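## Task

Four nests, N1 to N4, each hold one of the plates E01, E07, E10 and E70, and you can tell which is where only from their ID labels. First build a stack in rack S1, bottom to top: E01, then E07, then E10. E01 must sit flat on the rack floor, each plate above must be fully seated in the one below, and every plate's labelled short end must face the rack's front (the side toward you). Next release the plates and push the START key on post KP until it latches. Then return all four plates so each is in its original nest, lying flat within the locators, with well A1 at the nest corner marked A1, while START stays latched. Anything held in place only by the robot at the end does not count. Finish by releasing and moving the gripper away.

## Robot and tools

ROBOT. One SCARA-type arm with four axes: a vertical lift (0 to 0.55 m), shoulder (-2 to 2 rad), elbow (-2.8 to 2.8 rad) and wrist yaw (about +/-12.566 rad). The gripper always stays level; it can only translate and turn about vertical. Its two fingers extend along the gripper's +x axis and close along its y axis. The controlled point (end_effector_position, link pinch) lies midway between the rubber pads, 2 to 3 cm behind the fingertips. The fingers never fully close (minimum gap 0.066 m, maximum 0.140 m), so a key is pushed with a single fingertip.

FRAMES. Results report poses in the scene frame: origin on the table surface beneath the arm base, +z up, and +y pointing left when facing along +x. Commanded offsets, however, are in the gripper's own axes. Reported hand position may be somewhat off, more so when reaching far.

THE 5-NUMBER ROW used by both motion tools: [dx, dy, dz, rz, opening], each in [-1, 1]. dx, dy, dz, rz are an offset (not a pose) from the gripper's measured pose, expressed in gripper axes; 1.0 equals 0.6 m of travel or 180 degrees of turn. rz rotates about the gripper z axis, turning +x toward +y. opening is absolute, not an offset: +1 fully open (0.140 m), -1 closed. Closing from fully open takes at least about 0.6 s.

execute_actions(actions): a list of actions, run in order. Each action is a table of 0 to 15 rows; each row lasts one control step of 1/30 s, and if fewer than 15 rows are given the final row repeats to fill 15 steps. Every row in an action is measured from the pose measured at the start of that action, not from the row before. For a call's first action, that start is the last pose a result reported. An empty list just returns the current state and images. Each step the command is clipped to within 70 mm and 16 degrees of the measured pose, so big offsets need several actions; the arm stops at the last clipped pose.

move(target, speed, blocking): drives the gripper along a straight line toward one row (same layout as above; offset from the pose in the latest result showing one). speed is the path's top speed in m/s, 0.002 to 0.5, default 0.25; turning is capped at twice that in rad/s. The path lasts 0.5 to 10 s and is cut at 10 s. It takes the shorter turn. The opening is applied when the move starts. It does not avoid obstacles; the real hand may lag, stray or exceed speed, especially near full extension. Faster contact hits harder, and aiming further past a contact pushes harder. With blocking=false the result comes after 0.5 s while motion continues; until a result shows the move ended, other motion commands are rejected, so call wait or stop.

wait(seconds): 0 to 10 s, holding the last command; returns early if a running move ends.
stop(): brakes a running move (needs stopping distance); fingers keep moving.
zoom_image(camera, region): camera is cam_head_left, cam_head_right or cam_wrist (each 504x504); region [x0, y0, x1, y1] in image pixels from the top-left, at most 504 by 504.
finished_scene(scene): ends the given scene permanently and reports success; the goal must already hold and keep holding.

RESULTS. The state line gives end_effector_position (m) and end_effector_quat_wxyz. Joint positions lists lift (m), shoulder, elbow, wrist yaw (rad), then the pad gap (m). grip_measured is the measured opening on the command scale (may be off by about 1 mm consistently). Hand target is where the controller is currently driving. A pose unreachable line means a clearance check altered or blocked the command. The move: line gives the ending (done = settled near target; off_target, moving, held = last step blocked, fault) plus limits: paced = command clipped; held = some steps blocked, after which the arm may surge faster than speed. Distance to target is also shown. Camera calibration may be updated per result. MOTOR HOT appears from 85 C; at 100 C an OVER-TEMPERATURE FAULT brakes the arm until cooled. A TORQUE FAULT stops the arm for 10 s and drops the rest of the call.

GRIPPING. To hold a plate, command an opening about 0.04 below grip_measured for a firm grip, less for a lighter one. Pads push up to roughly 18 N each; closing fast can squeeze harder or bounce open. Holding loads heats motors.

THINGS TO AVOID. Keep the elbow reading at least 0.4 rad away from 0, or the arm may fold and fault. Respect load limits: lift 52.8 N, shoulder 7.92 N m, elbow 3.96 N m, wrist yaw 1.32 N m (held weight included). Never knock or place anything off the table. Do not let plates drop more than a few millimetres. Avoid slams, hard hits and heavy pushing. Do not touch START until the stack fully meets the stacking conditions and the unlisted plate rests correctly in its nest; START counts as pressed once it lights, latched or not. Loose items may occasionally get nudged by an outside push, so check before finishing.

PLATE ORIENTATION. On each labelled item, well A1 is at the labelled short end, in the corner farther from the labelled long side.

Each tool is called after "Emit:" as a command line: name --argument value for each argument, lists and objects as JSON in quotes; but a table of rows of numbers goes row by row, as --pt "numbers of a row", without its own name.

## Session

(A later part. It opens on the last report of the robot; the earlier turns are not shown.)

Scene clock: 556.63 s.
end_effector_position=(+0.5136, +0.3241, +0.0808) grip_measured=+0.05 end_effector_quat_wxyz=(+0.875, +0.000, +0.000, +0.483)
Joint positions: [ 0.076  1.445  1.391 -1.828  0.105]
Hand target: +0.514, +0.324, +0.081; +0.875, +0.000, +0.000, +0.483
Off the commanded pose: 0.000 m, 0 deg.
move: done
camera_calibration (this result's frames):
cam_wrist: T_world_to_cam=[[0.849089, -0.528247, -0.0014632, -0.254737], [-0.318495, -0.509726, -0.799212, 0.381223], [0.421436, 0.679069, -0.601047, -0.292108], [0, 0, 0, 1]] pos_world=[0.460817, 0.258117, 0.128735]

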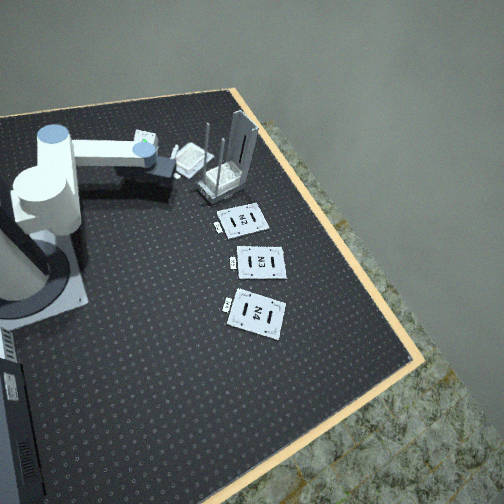

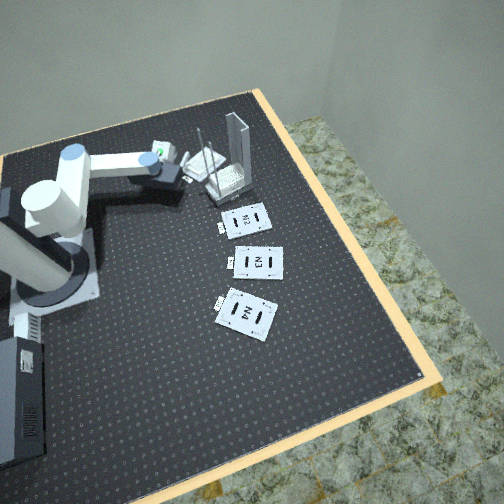

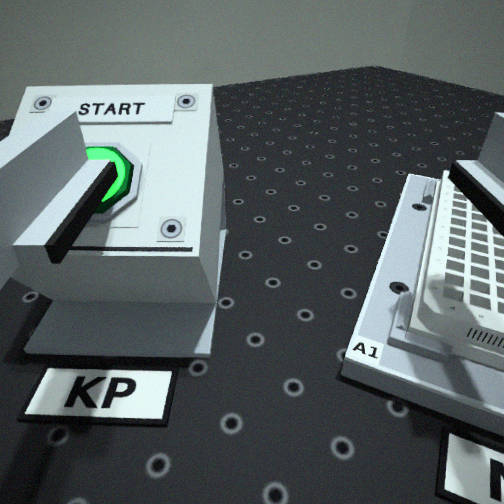

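Emit:
execute_actions --actions '[]'

Scene clock: 567.20 s.
end_effector_position=(+0.5136, +0.3241, +0.0808) grip_measured=+0.05 end_effector_quat_wxyz=(+0.875, +0.000, +0.000, +0.483)
Joint positions: [ 0.076  1.445  1.391 -1.828  0.105]
Hand target: +0.514, +0.324, +0.081; +0.875, +0.000, +0.000, +0.483
Off the commanded pose: 0.000 m, 0 deg.
camera_calibration (this result's frames):
cam_wrist: T_world_to_cam=[[0.849089, -0.528247, -0.0014632, -0.254737], [-0.318495, -0.509726, -0.799212, 0.381223], [0.421436, 0.679069, -0.601047, -0.292108], [0, 0, 0, 1]] pos_world=[0.460817, 0.258117, 0.128735]

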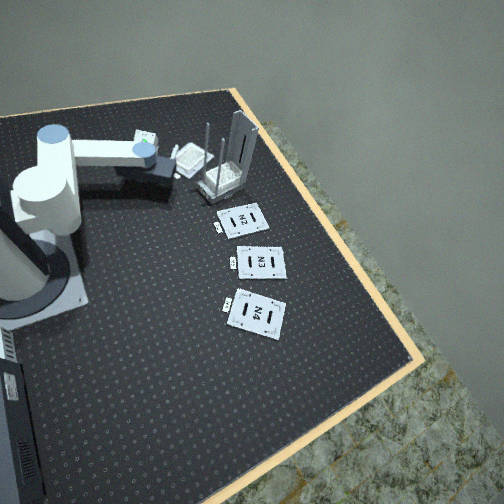

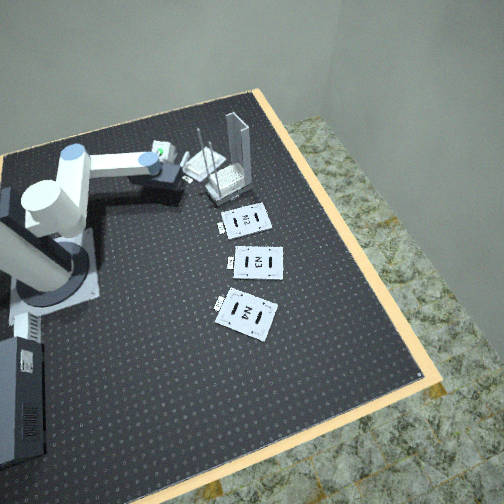

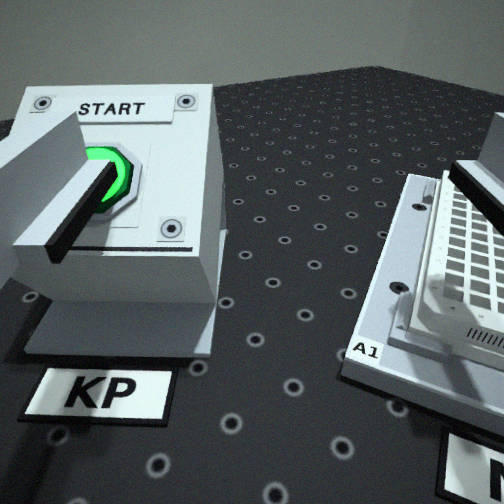

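Emit:
move --target '[0.0016, 0, -0.0029, 0, 0.05]' --speed 0.01

Scene clock: 569.10 s.
end_effector_position=(+0.5140, +0.3248, +0.0794) grip_measured=+0.05 end_effector_quat_wxyz=(+0.875, +0.000, +0.000, +0.483)
Joint positions: [ 0.074  1.444  1.395 -1.83   0.105]
Hand target: +0.514, +0.325, +0.079; +0.875, +0.000, +0.000, +0.483
Off the commanded pose: 0.000 m, 0 deg.
move: done
camera_calibration (this result's frames):
cam_wrist: T_world_to_cam=[[0.849217, -0.528043, -0.0014632, -0.254889], [-0.318372, -0.509803, -0.799212, 0.380492], [0.421272, 0.67917, -0.601047, -0.293496], [0, 0, 0, 1]] pos_world=[0.461236, 0.258718, 0.127316]

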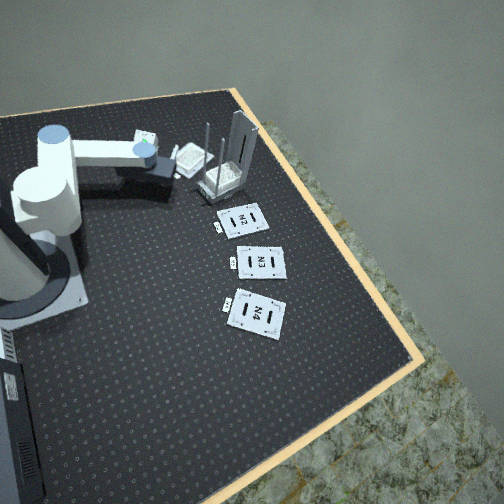

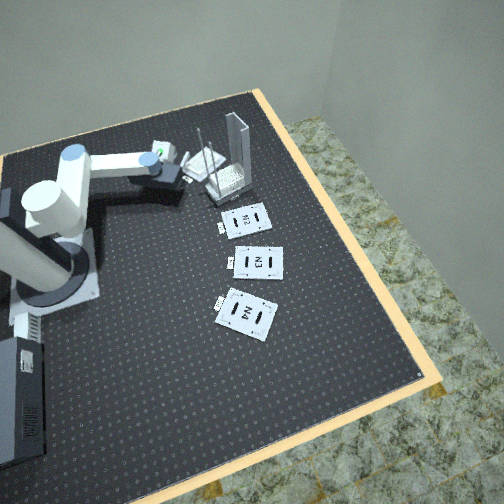

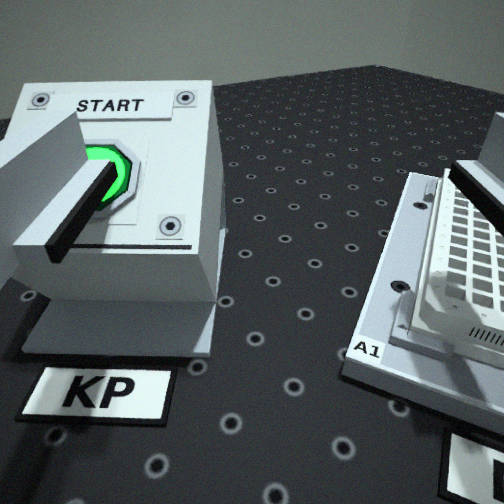

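Emit:
move --target '[0.0016, 0, -0.0029, 0, 0.05]' --speed 0.01

Scene clock: 570.97 s.
end_effector_position=(+0.5141, +0.3248, +0.0790) grip_measured=+0.05 end_effector_quat_wxyz=(+0.875, +0.000, +0.000, +0.484)
Joint positions: [ 0.074  1.443  1.396 -1.828  0.105]
Hand target: +0.515, +0.326, +0.078; +0.875, +0.000, +0.000, +0.483
Off the commanded pose: 0.002 m, 0 deg.
move: done
camera_calibration (this result's frames):
cam_wrist: T_world_to_cam=[[0.850072, -0.526664, -0.0014632, -0.25582], [-0.317545, -0.510319, -0.799212, 0.379935], [0.42017, 0.679853, -0.601047, -0.293525], [0, 0, 0, 1]] pos_world=[0.461442, 0.258711, 0.126852]

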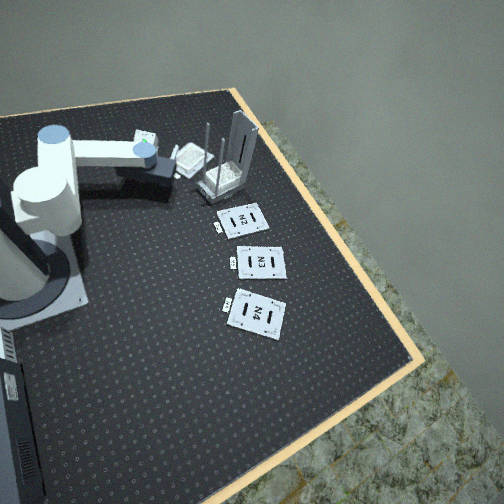

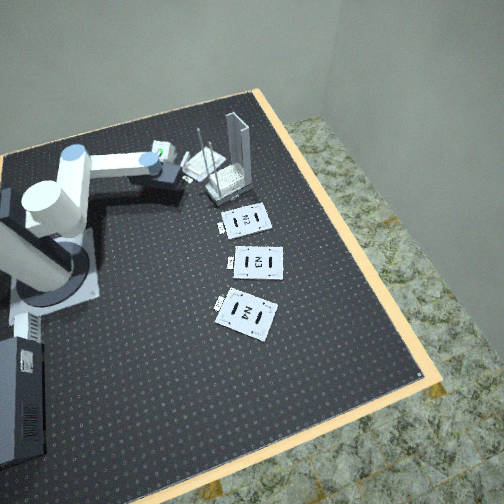

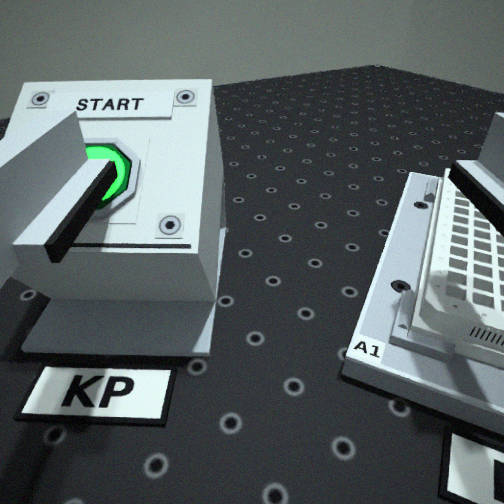

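Emit:
move --target '[-0.016, 0, 0.03, 0, 0.05]' --speed 0.04

Scene clock: 572.77 s.
end_effector_position=(+0.5091, +0.3166, +0.0970) grip_measured=+0.05 end_effector_quat_wxyz=(+0.875, +0.000, +0.000, +0.484)
Joint positions: [ 0.092  1.451  1.351 -1.792  0.105]
Hand target: +0.509, +0.317, +0.097; +0.875, +0.000, +0.000, +0.484
Off the commanded pose: 0.000 m, 0 deg.
move: done
camera_calibration (this result's frames):
cam_wrist: T_world_to_cam=[[0.849835, -0.527047, -0.0014632, -0.255612], [-0.317774, -0.510176, -0.799212, 0.388657], [0.420476, 0.679664, -0.601047, -0.275078], [0, 0, 0, 1]] pos_world=[0.456397, 0.250524, 0.144911]

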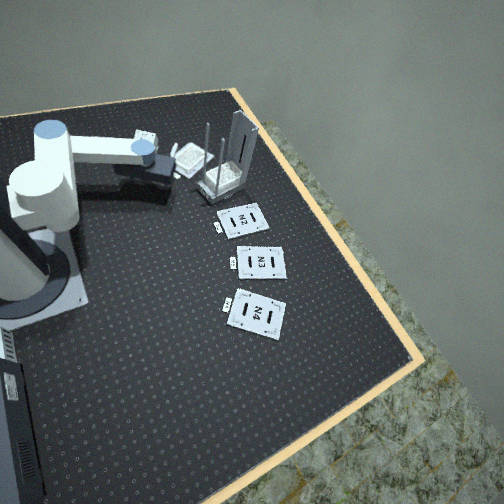

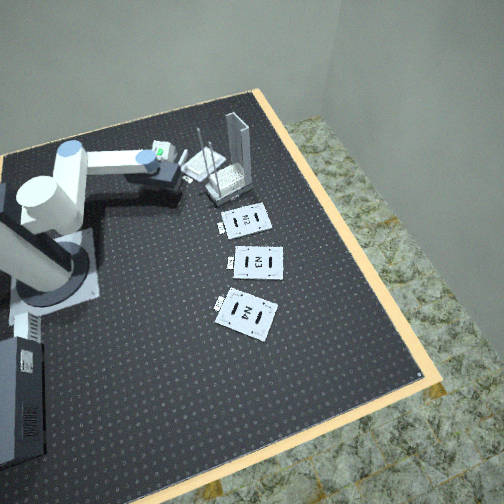

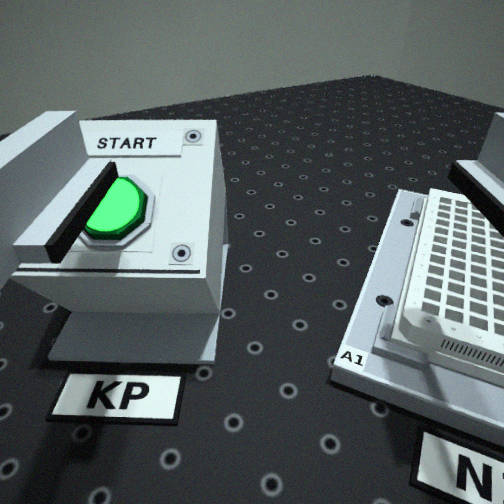

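Emit:
move --target '[-0.2686, -0.2684, -0.0112, -0.2487, 0.05]' --speed 0.25

Scene clock: 587.67 s.
end_effector_position=(+0.5598, +0.0944, +0.0903) grip_measured=+0.05 end_effector_quat_wxyz=(+0.993, +0.000, +0.000, +0.114)
Joint positions: [ 0.085  1.171  1.02  -1.963  0.105]
Hand target: +0.560, +0.095, +0.090; +0.993, +0.000, +0.000, +0.114
Off the commanded pose: 0.000 m, 0 deg.
move: done
camera_calibration (this result's frames):
cam_wrist: T_world_to_cam=[[0.231809, -0.97276, -0.0014632, -0.0277635], [-0.584947, -0.138191, -0.799212, 0.400535], [0.77724, 0.18612, -0.601047, -0.30253], [0, 0, 0, 1]] pos_world=[0.475866, 0.0846499, 0.138237]

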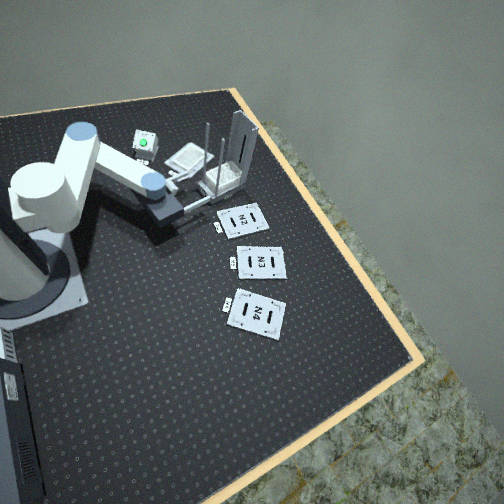

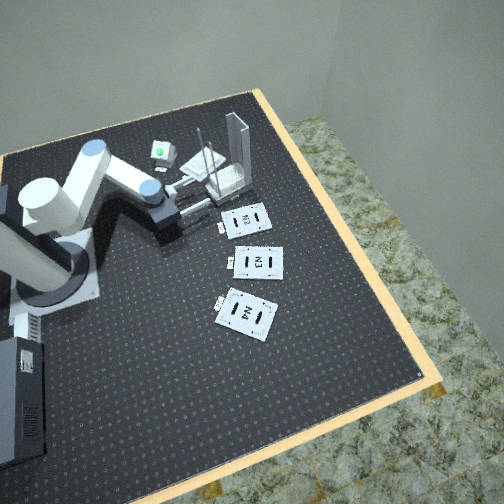

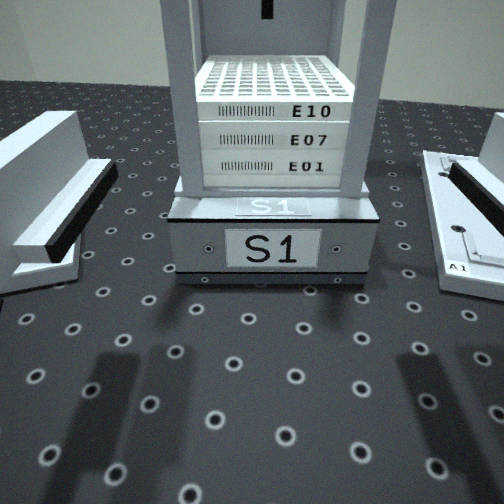

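Emit:
move --target '[0.2167, 0.0004, 0, 0.0003, 0.05]' --speed 0.1

Emit:
execute_actions --actions '[[[0,0,0,0,-0.4]],[[0,0,0,0,-0.5]],[[0,0,0,0,-0.62]]]'

Scene clock: 592.00 s.
end_effector_position=(+0.6864, +0.1242, +0.0903) grip_measured=+0.05 end_effector_quat_wxyz=(+0.993, +0.000, +0.000, +0.115)
Joint positions: [ 0.085  0.908  1.669 -2.348  0.105]
Hand target: +0.686, +0.124, +0.090; +0.993, +0.000, +0.000, +0.114
Off the commanded pose: 0.000 m, 0 deg.
move: done
camera_calibration (this result's frames):
cam_wrist: T_world_to_cam=[[0.233019, -0.972471, -0.0014632, -0.0290101], [-0.584775, -0.138919, -0.799212, 0.478686], [0.777008, 0.187087, -0.601047, -0.406445], [0, 0, 0, 1]] pos_world=[0.602494, 0.114328, 0.138237]

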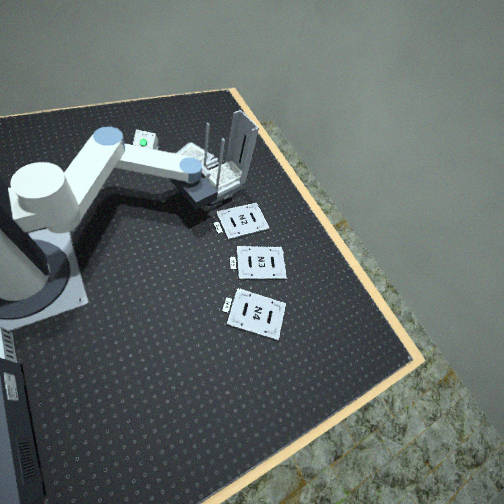

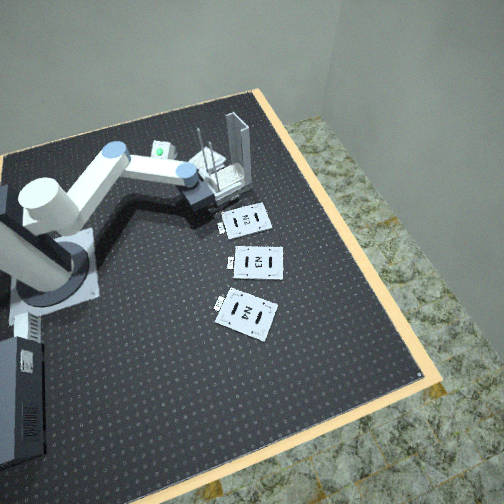

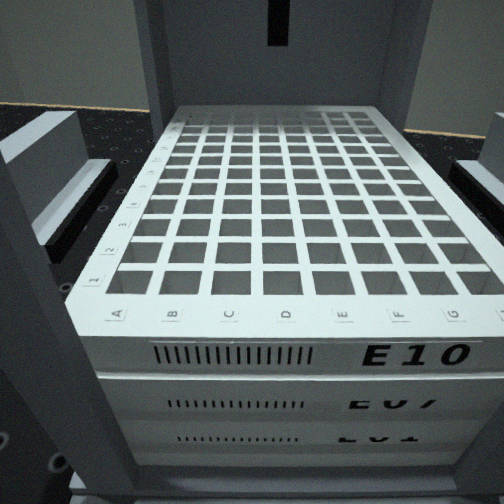

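Scene clock: 593.50 s.
end_effector_position=(+0.6864, +0.1242, +0.0903) grip_measured=-0.56 end_effector_quat_wxyz=(+0.993, +0.000, +0.000, +0.115)
Joint positions: [ 0.085  0.908  1.669 -2.348  0.082]
Hand target: +0.686, +0.124, +0.090; +0.993, +0.000, +0.000, +0.115
Off the commanded pose: 0.000 m, 0 deg.
camera_calibration (this result's frames):
cam_wrist: T_world_to_cam=[[0.232994, -0.972477, -0.0014632, -0.0289991], [-0.584778, -0.138903, -0.799212, 0.478685], [0.777012, 0.187067, -0.601047, -0.406444], [0, 0, 0, 1]] pos_world=[0.602494, 0.114323, 0.138237]

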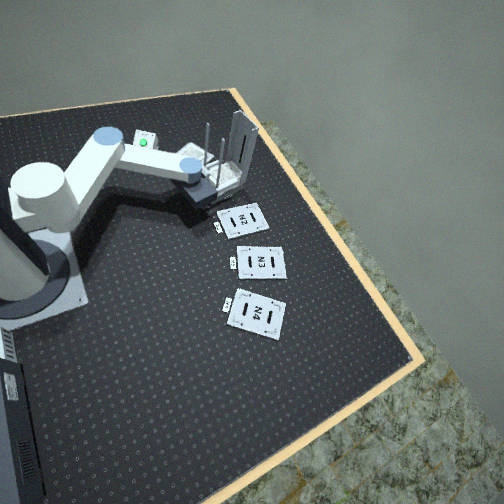

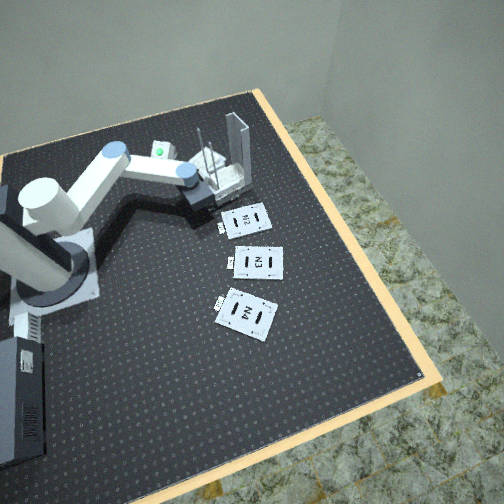

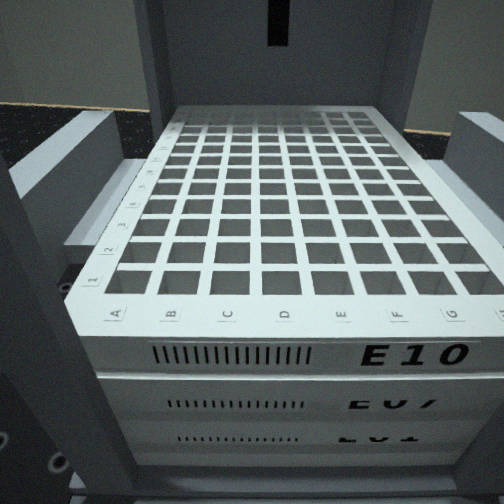

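Emit:
move --target '[0, 0, 0.04, 0, -0.62]' --speed 0.04

Scene clock: 595.43 s.
end_effector_position=(+0.6864, +0.1242, +0.1144) grip_measured=-0.56 end_effector_quat_wxyz=(+0.993, +0.000, +0.000, +0.115)
Joint positions: [ 0.109  0.908  1.669 -2.348  0.082]
Hand target: +0.686, +0.124, +0.114; +0.993, +0.000, +0.000, +0.115
Off the commanded pose: 0.000 m, 0 deg.
move: done
camera_calibration (this result's frames):
cam_wrist: T_world_to_cam=[[0.232989, -0.972478, -0.0014632, -0.028962], [-0.584779, -0.138901, -0.799212, 0.497904], [0.777013, 0.187063, -0.601047, -0.39199], [0, 0, 0, 1]] pos_world=[0.602493, 0.114321, 0.162284]

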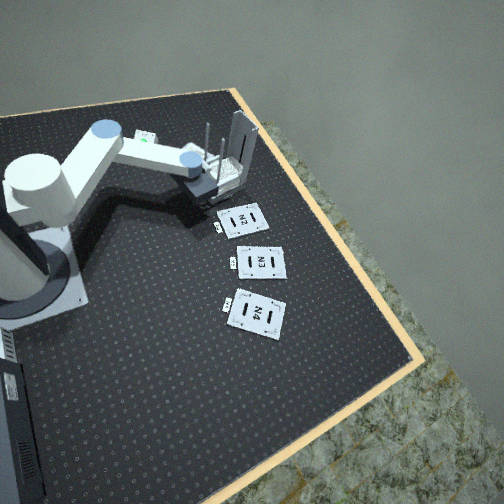

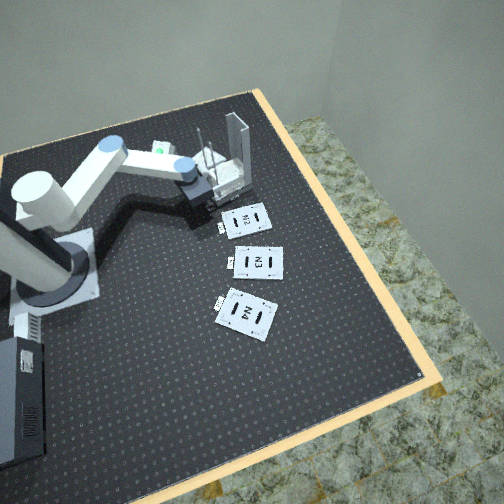

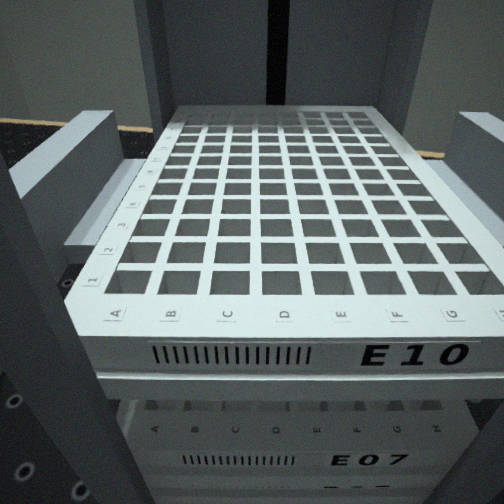

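Emit:
move --target '[0, 0, 0.3677, 0, -0.62]' --speed 0.12

Scene clock: 598.90 s.
end_effector_position=(+0.6864, +0.1242, +0.3351) grip_measured=-0.56 end_effector_quat_wxyz=(+0.993, +0.000, +0.000, +0.115)
Joint positions: [ 0.33   0.908  1.67  -2.348  0.082]
Hand target: +0.686, +0.124, +0.335; +0.993, +0.000, +0.000, +0.115
Off the commanded pose: 0.000 m, 0 deg.
move: done
camera_calibration (this result's frames):
cam_wrist: T_world_to_cam=[[0.233025, -0.97247, -0.0014632, -0.0286532], [-0.584774, -0.138922, -0.799212, 0.674266], [0.777006, 0.187092, -0.601047, -0.259363], [0, 0, 0, 1]] pos_world=[0.602497, 0.11433, 0.38295]

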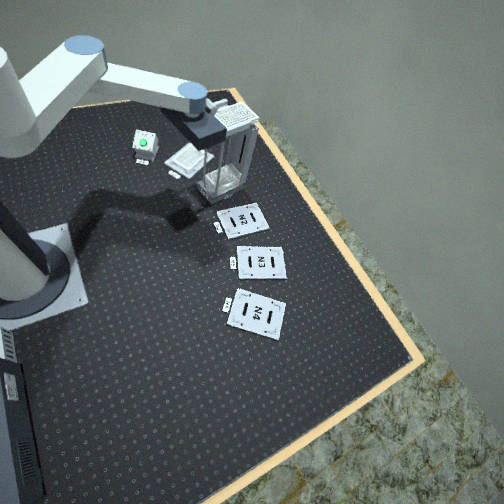

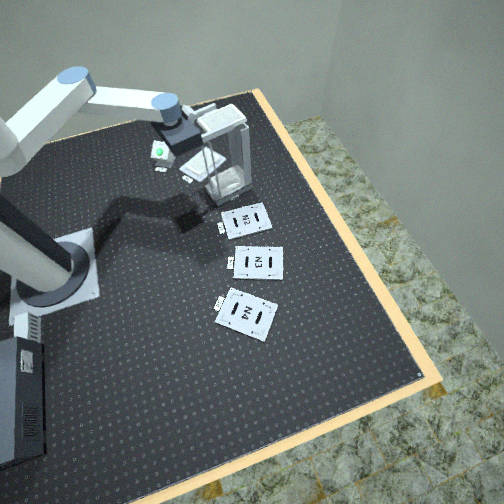

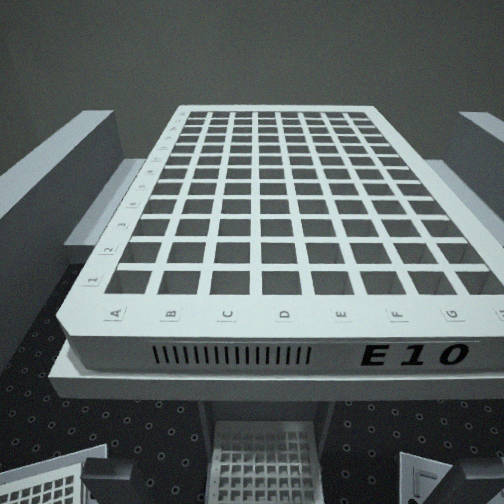

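Emit:
move --target '[-0.0559, -0.2678, 0, -0.0929, -0.62]' --speed 0.2

Emit:
move --target '[0, 0, -0.45, 0, -0.62]' --speed 0.2

Scene clock: 602.93 s.
end_effector_position=(+0.6904, -0.0400, +0.3350) grip_measured=-0.56 end_effector_quat_wxyz=(+1.000, +0.000, +0.000, -0.031)
Joint positions: [ 0.33   0.606  1.616 -2.285  0.082]
Hand target: +0.690, -0.040, +0.335; +1.000, +0.000, +0.000, -0.031
Off the commanded pose: 0.000 m, 0 deg.
move: done
camera_calibration (this result's frames):
cam_wrist: T_world_to_cam=[[-0.0571547, -0.998364, -0.0014632, 0.0100134], [-0.599998, 0.0355202, -0.799212, 0.67125], [0.797957, -0.0448008, -0.601047, -0.25545], [0, 0, 0, 1]] pos_world=[0.607159, -0.0252903, 0.382948]

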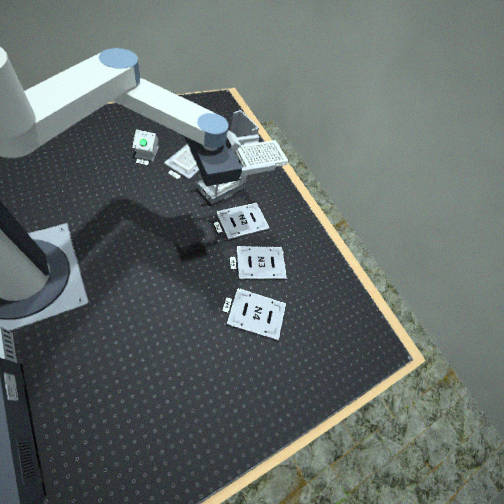

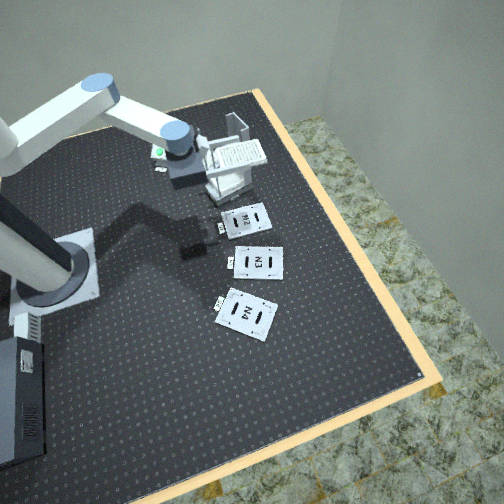

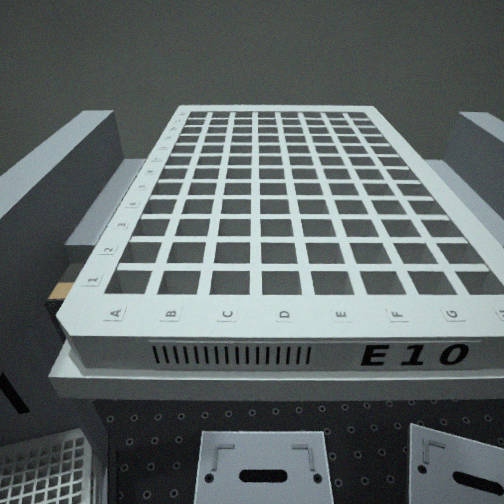

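Scene clock: 604.67 s.
end_effector_position=(+0.6904, -0.0400, +0.0650) grip_measured=-0.56 end_effector_quat_wxyz=(+1.000, +0.000, +0.000, -0.031)
Joint positions: [ 0.06   0.606  1.616 -2.285  0.082]
Hand target: +0.690, -0.040, +0.065; +1.000, +0.000, +0.000, -0.031
Off the commanded pose: 0.000 m, 0 deg.
move: done
camera_calibration (this result's frames):
cam_wrist: T_world_to_cam=[[-0.0572132, -0.998361, -0.0014632, 0.00964193], [-0.599996, 0.0355554, -0.799212, 0.455399], [0.797954, -0.0448476, -0.601047, -0.417768], [0, 0, 0, 1]] pos_world=[0.607149, -0.0253017, 0.112876]

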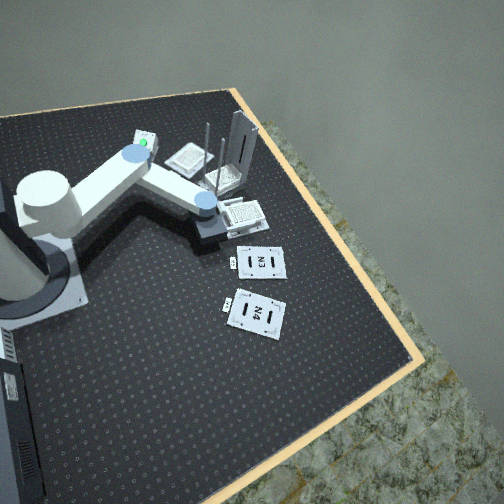

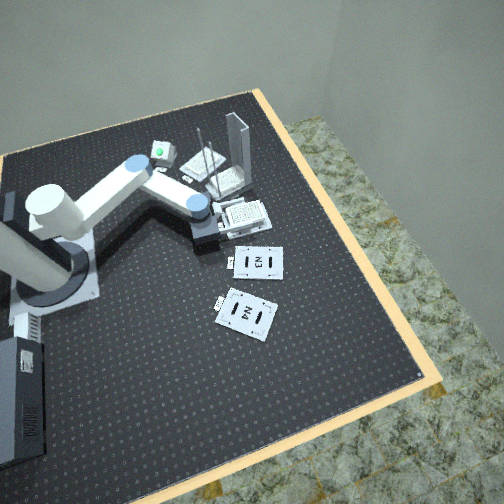

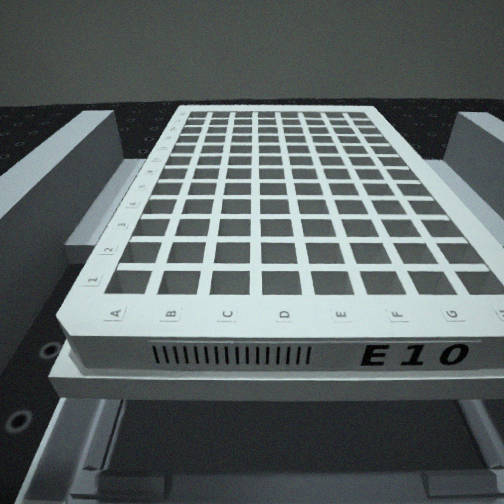

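Emit:
move --target '[0, 0, -0.035, 0, -0.62]' --speed 0.04

Scene clock: 606.77 s.
end_effector_position=(+0.6904, -0.0400, +0.0439) grip_measured=-0.56 end_effector_quat_wxyz=(+1.000, +0.000, +0.000, -0.031)
Joint positions: [ 0.039  0.606  1.616 -2.285  0.082]
Hand target: +0.690, -0.040, +0.044; +1.000, +0.000, +0.000, -0.031
Off the commanded pose: 0.000 m, 0 deg.
move: done
camera_calibration (this result's frames):
cam_wrist: T_world_to_cam=[[-0.0572239, -0.99836, -0.0014632, 0.00961532], [-0.599996, 0.0355618, -0.799212, 0.438557], [0.797954, -0.0448561, -0.601047, -0.430432], [0, 0, 0, 1]] pos_world=[0.607147, -0.0253038, 0.0918044]

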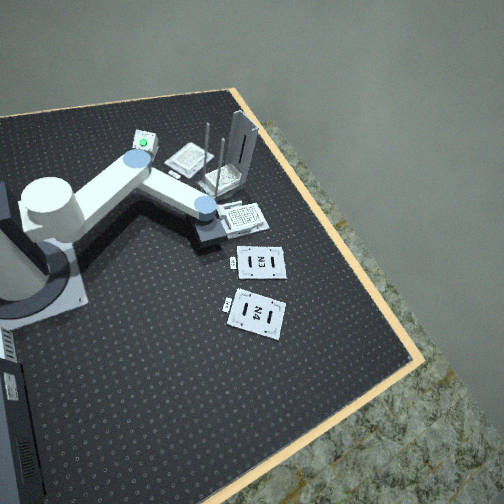

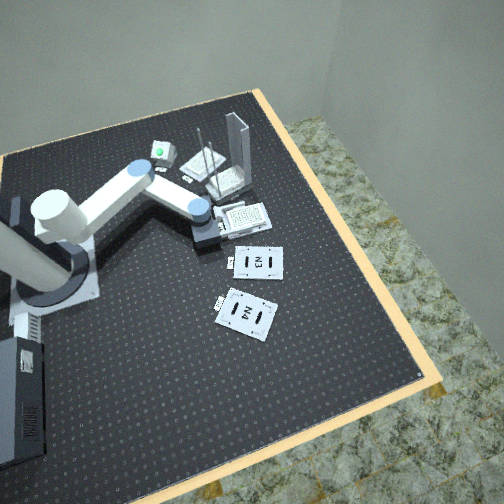

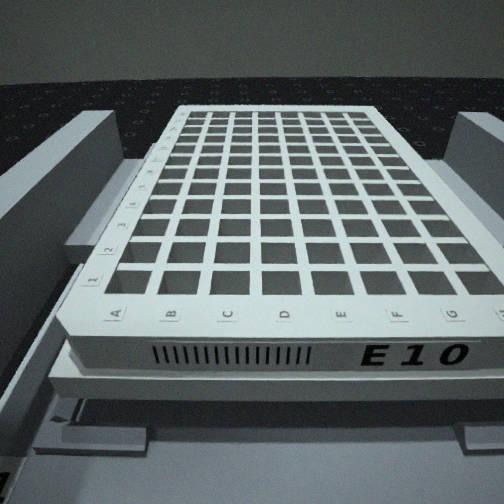

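Emit:
move --target '[0, 0, -0.0158, 0, -0.62]' --speed 0.015

Scene clock: 608.63 s.
end_effector_position=(+0.6904, -0.0400, +0.0345) grip_measured=-0.56 end_effector_quat_wxyz=(+1.000, +0.000, +0.000, -0.031)
Joint positions: [ 0.03   0.606  1.616 -2.285  0.082]
Hand target: +0.690, -0.040, +0.034; +1.000, +0.000, +0.000, -0.031
Off the commanded pose: 0.000 m, 0 deg.
move: done
camera_calibration (this result's frames):
cam_wrist: T_world_to_cam=[[-0.0572198, -0.998361, -0.0014632, 0.00959814], [-0.599996, 0.0355593, -0.799212, 0.431054], [0.797954, -0.0448528, -0.601047, -0.436072], [0, 0, 0, 1]] pos_world=[0.607145, -0.0253046, 0.0824182]

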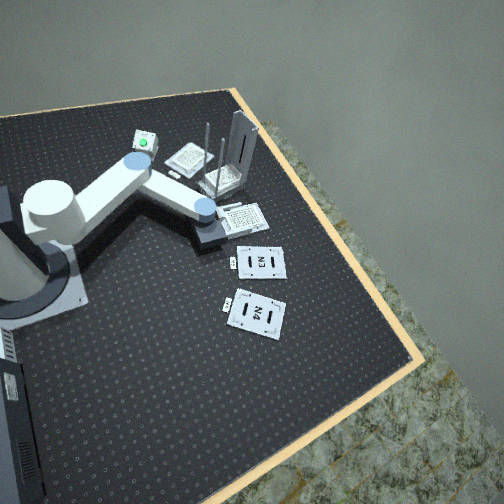

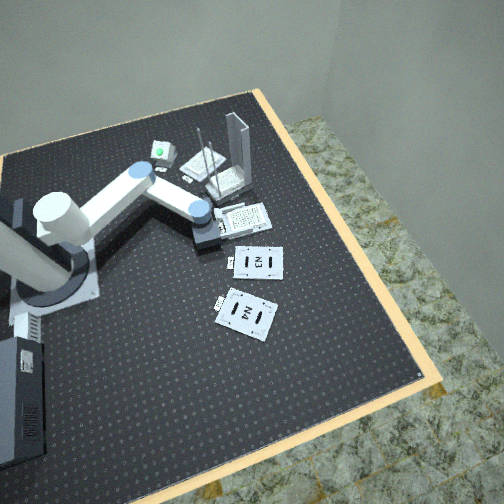

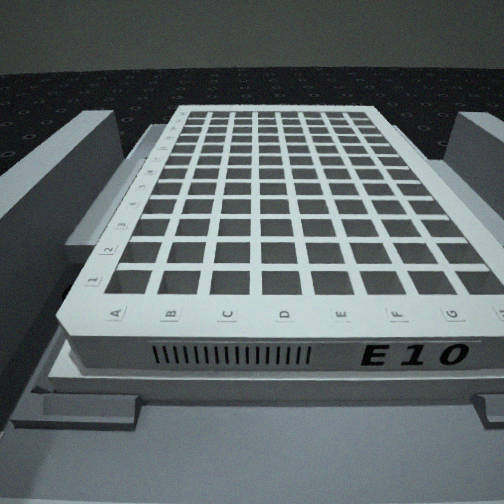

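Emit:
execute_actions --actions '[[[0,0,0.001,0,0.05]],[[0,0,0.03,0,0.05]]]'

Emit:
move --target '[-0.17, 0, 0.04, 0, 0.05]' --speed 0.2

Scene clock: 613.83 s.
end_effector_position=(+0.6904, -0.0400, +0.0532) grip_measured=+0.05 end_effector_quat_wxyz=(+1.000, +0.000, +0.000, -0.031)
Joint positions: [ 0.048  0.606  1.616 -2.285  0.105]
Hand target: +0.690, -0.040, +0.053; +1.000, +0.000, +0.000, -0.031
Off the commanded pose: 0.000 m, 0 deg.
camera_calibration (this result's frames):
cam_wrist: T_world_to_cam=[[-0.0571794, -0.998363, -0.0014632, 0.00960777], [-0.599998, 0.0355351, -0.799212, 0.445996], [0.797956, -0.0448205, -0.601047, -0.424842], [0, 0, 0, 1]] pos_world=[0.607151, -0.0252981, 0.101109]

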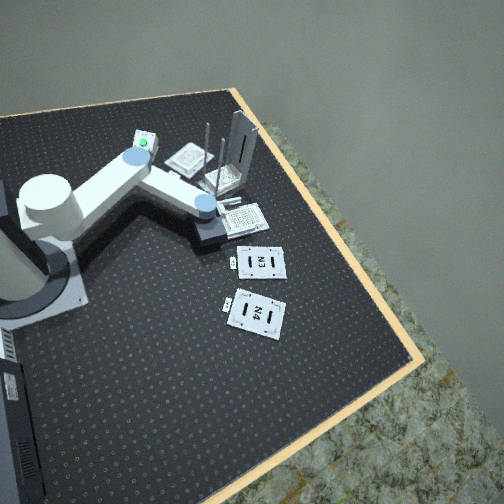

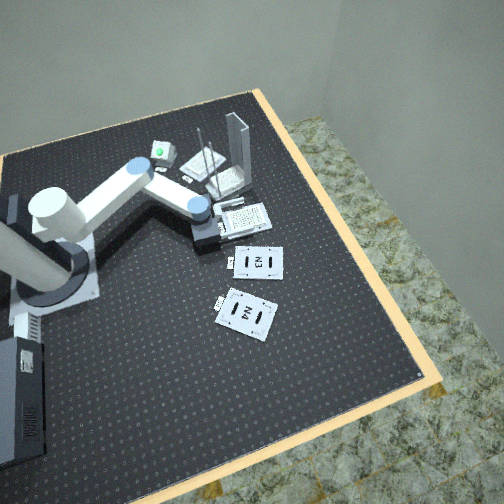

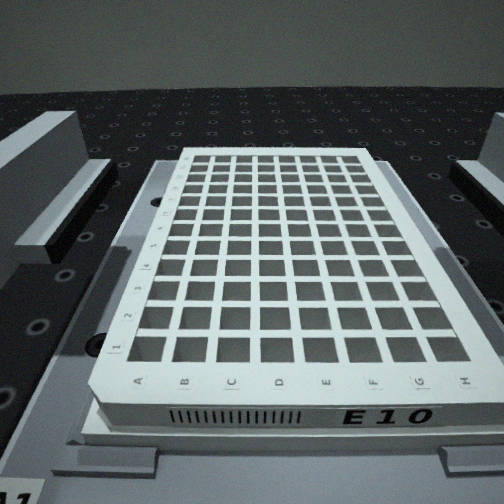

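Scene clock: 614.73 s.
end_effector_position=(+0.5885, -0.0337, +0.0773) grip_measured=+0.05 end_effector_quat_wxyz=(+1.000, +0.000, +0.000, -0.031)
Joint positions: [ 0.072  0.804  1.105 -1.971  0.105]
Hand target: +0.589, -0.034, +0.077; +1.000, +0.000, +0.000, -0.031
Off the commanded pose: 0.000 m, 0 deg.
move: done
camera_calibration (this result's frames):
cam_wrist: T_world_to_cam=[[-0.0575397, -0.998342, -0.0014632, 0.0103328], [-0.599985, 0.0357516, -0.799212, 0.403871], [0.79794, -0.0451086, -0.601047, -0.328805], [0, 0, 0, 1]] pos_world=[0.505277, -0.0189553, 0.125167]

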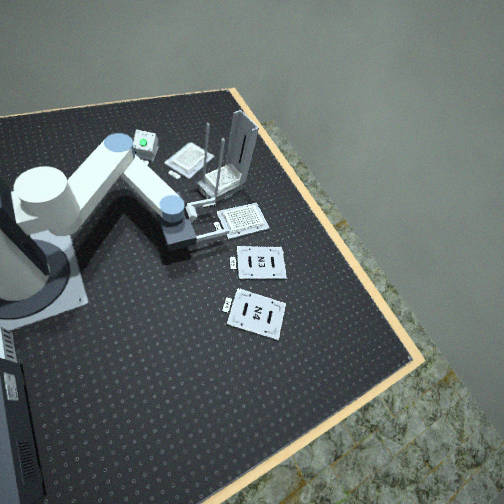

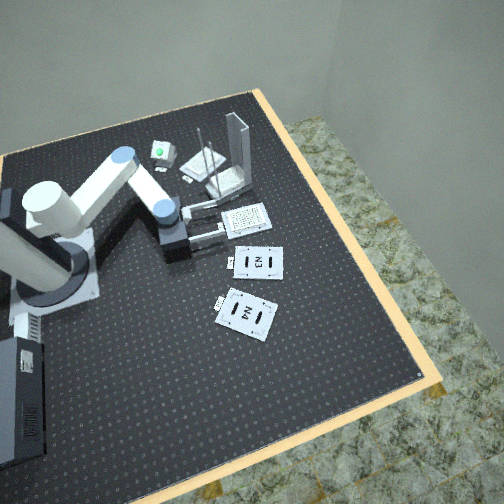

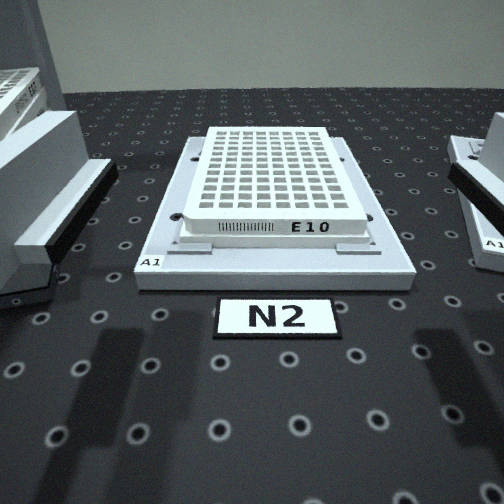

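Emit:
move --target '[-0.0454, 0.2151, 0, 0.0932, 0.05]' --speed 0.2

Scene clock: 618.57 s.
end_effector_position=(+0.5694, +0.0969, +0.0773) grip_measured=+0.05 end_effector_quat_wxyz=(+0.993, +0.000, +0.000, +0.115)
Joint positions: [ 0.072  1.155  1.065 -1.989  0.105]
Hand target: +0.569, +0.097, +0.077; +0.993, +0.000, +0.000, +0.115
Off the commanded pose: 0.000 m, 0 deg.
move: done
camera_calibration (this result's frames):
cam_wrist: T_world_to_cam=[[0.233741, -0.972298, -0.0014632, -0.028728], [-0.584671, -0.139353, -0.799212, 0.395984], [0.776868, 0.187664, -0.601047, -0.318223], [0, 0, 0, 1]] pos_world=[0.485453, 0.0869683, 0.125166]

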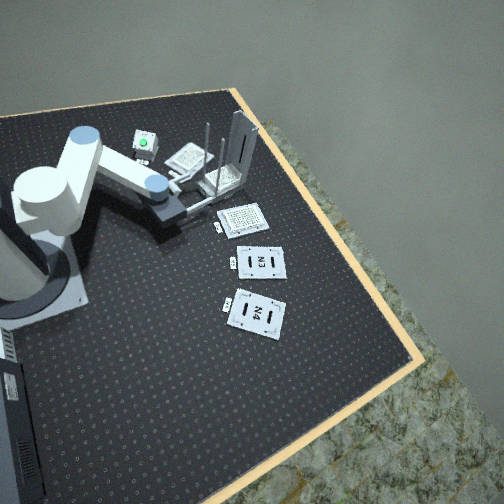

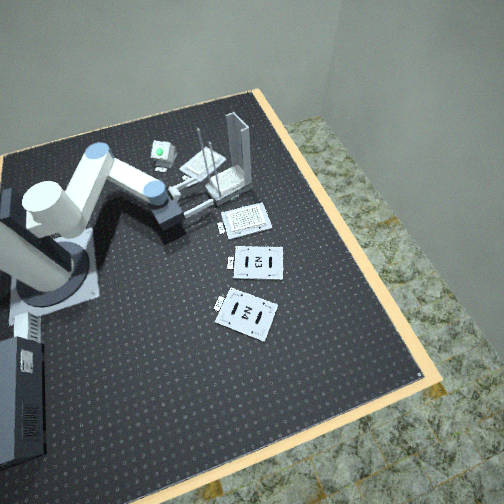

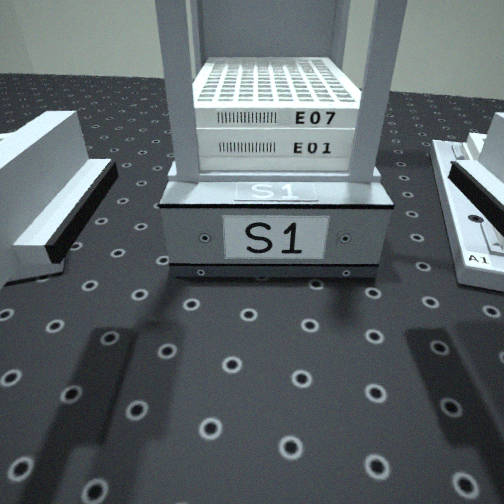

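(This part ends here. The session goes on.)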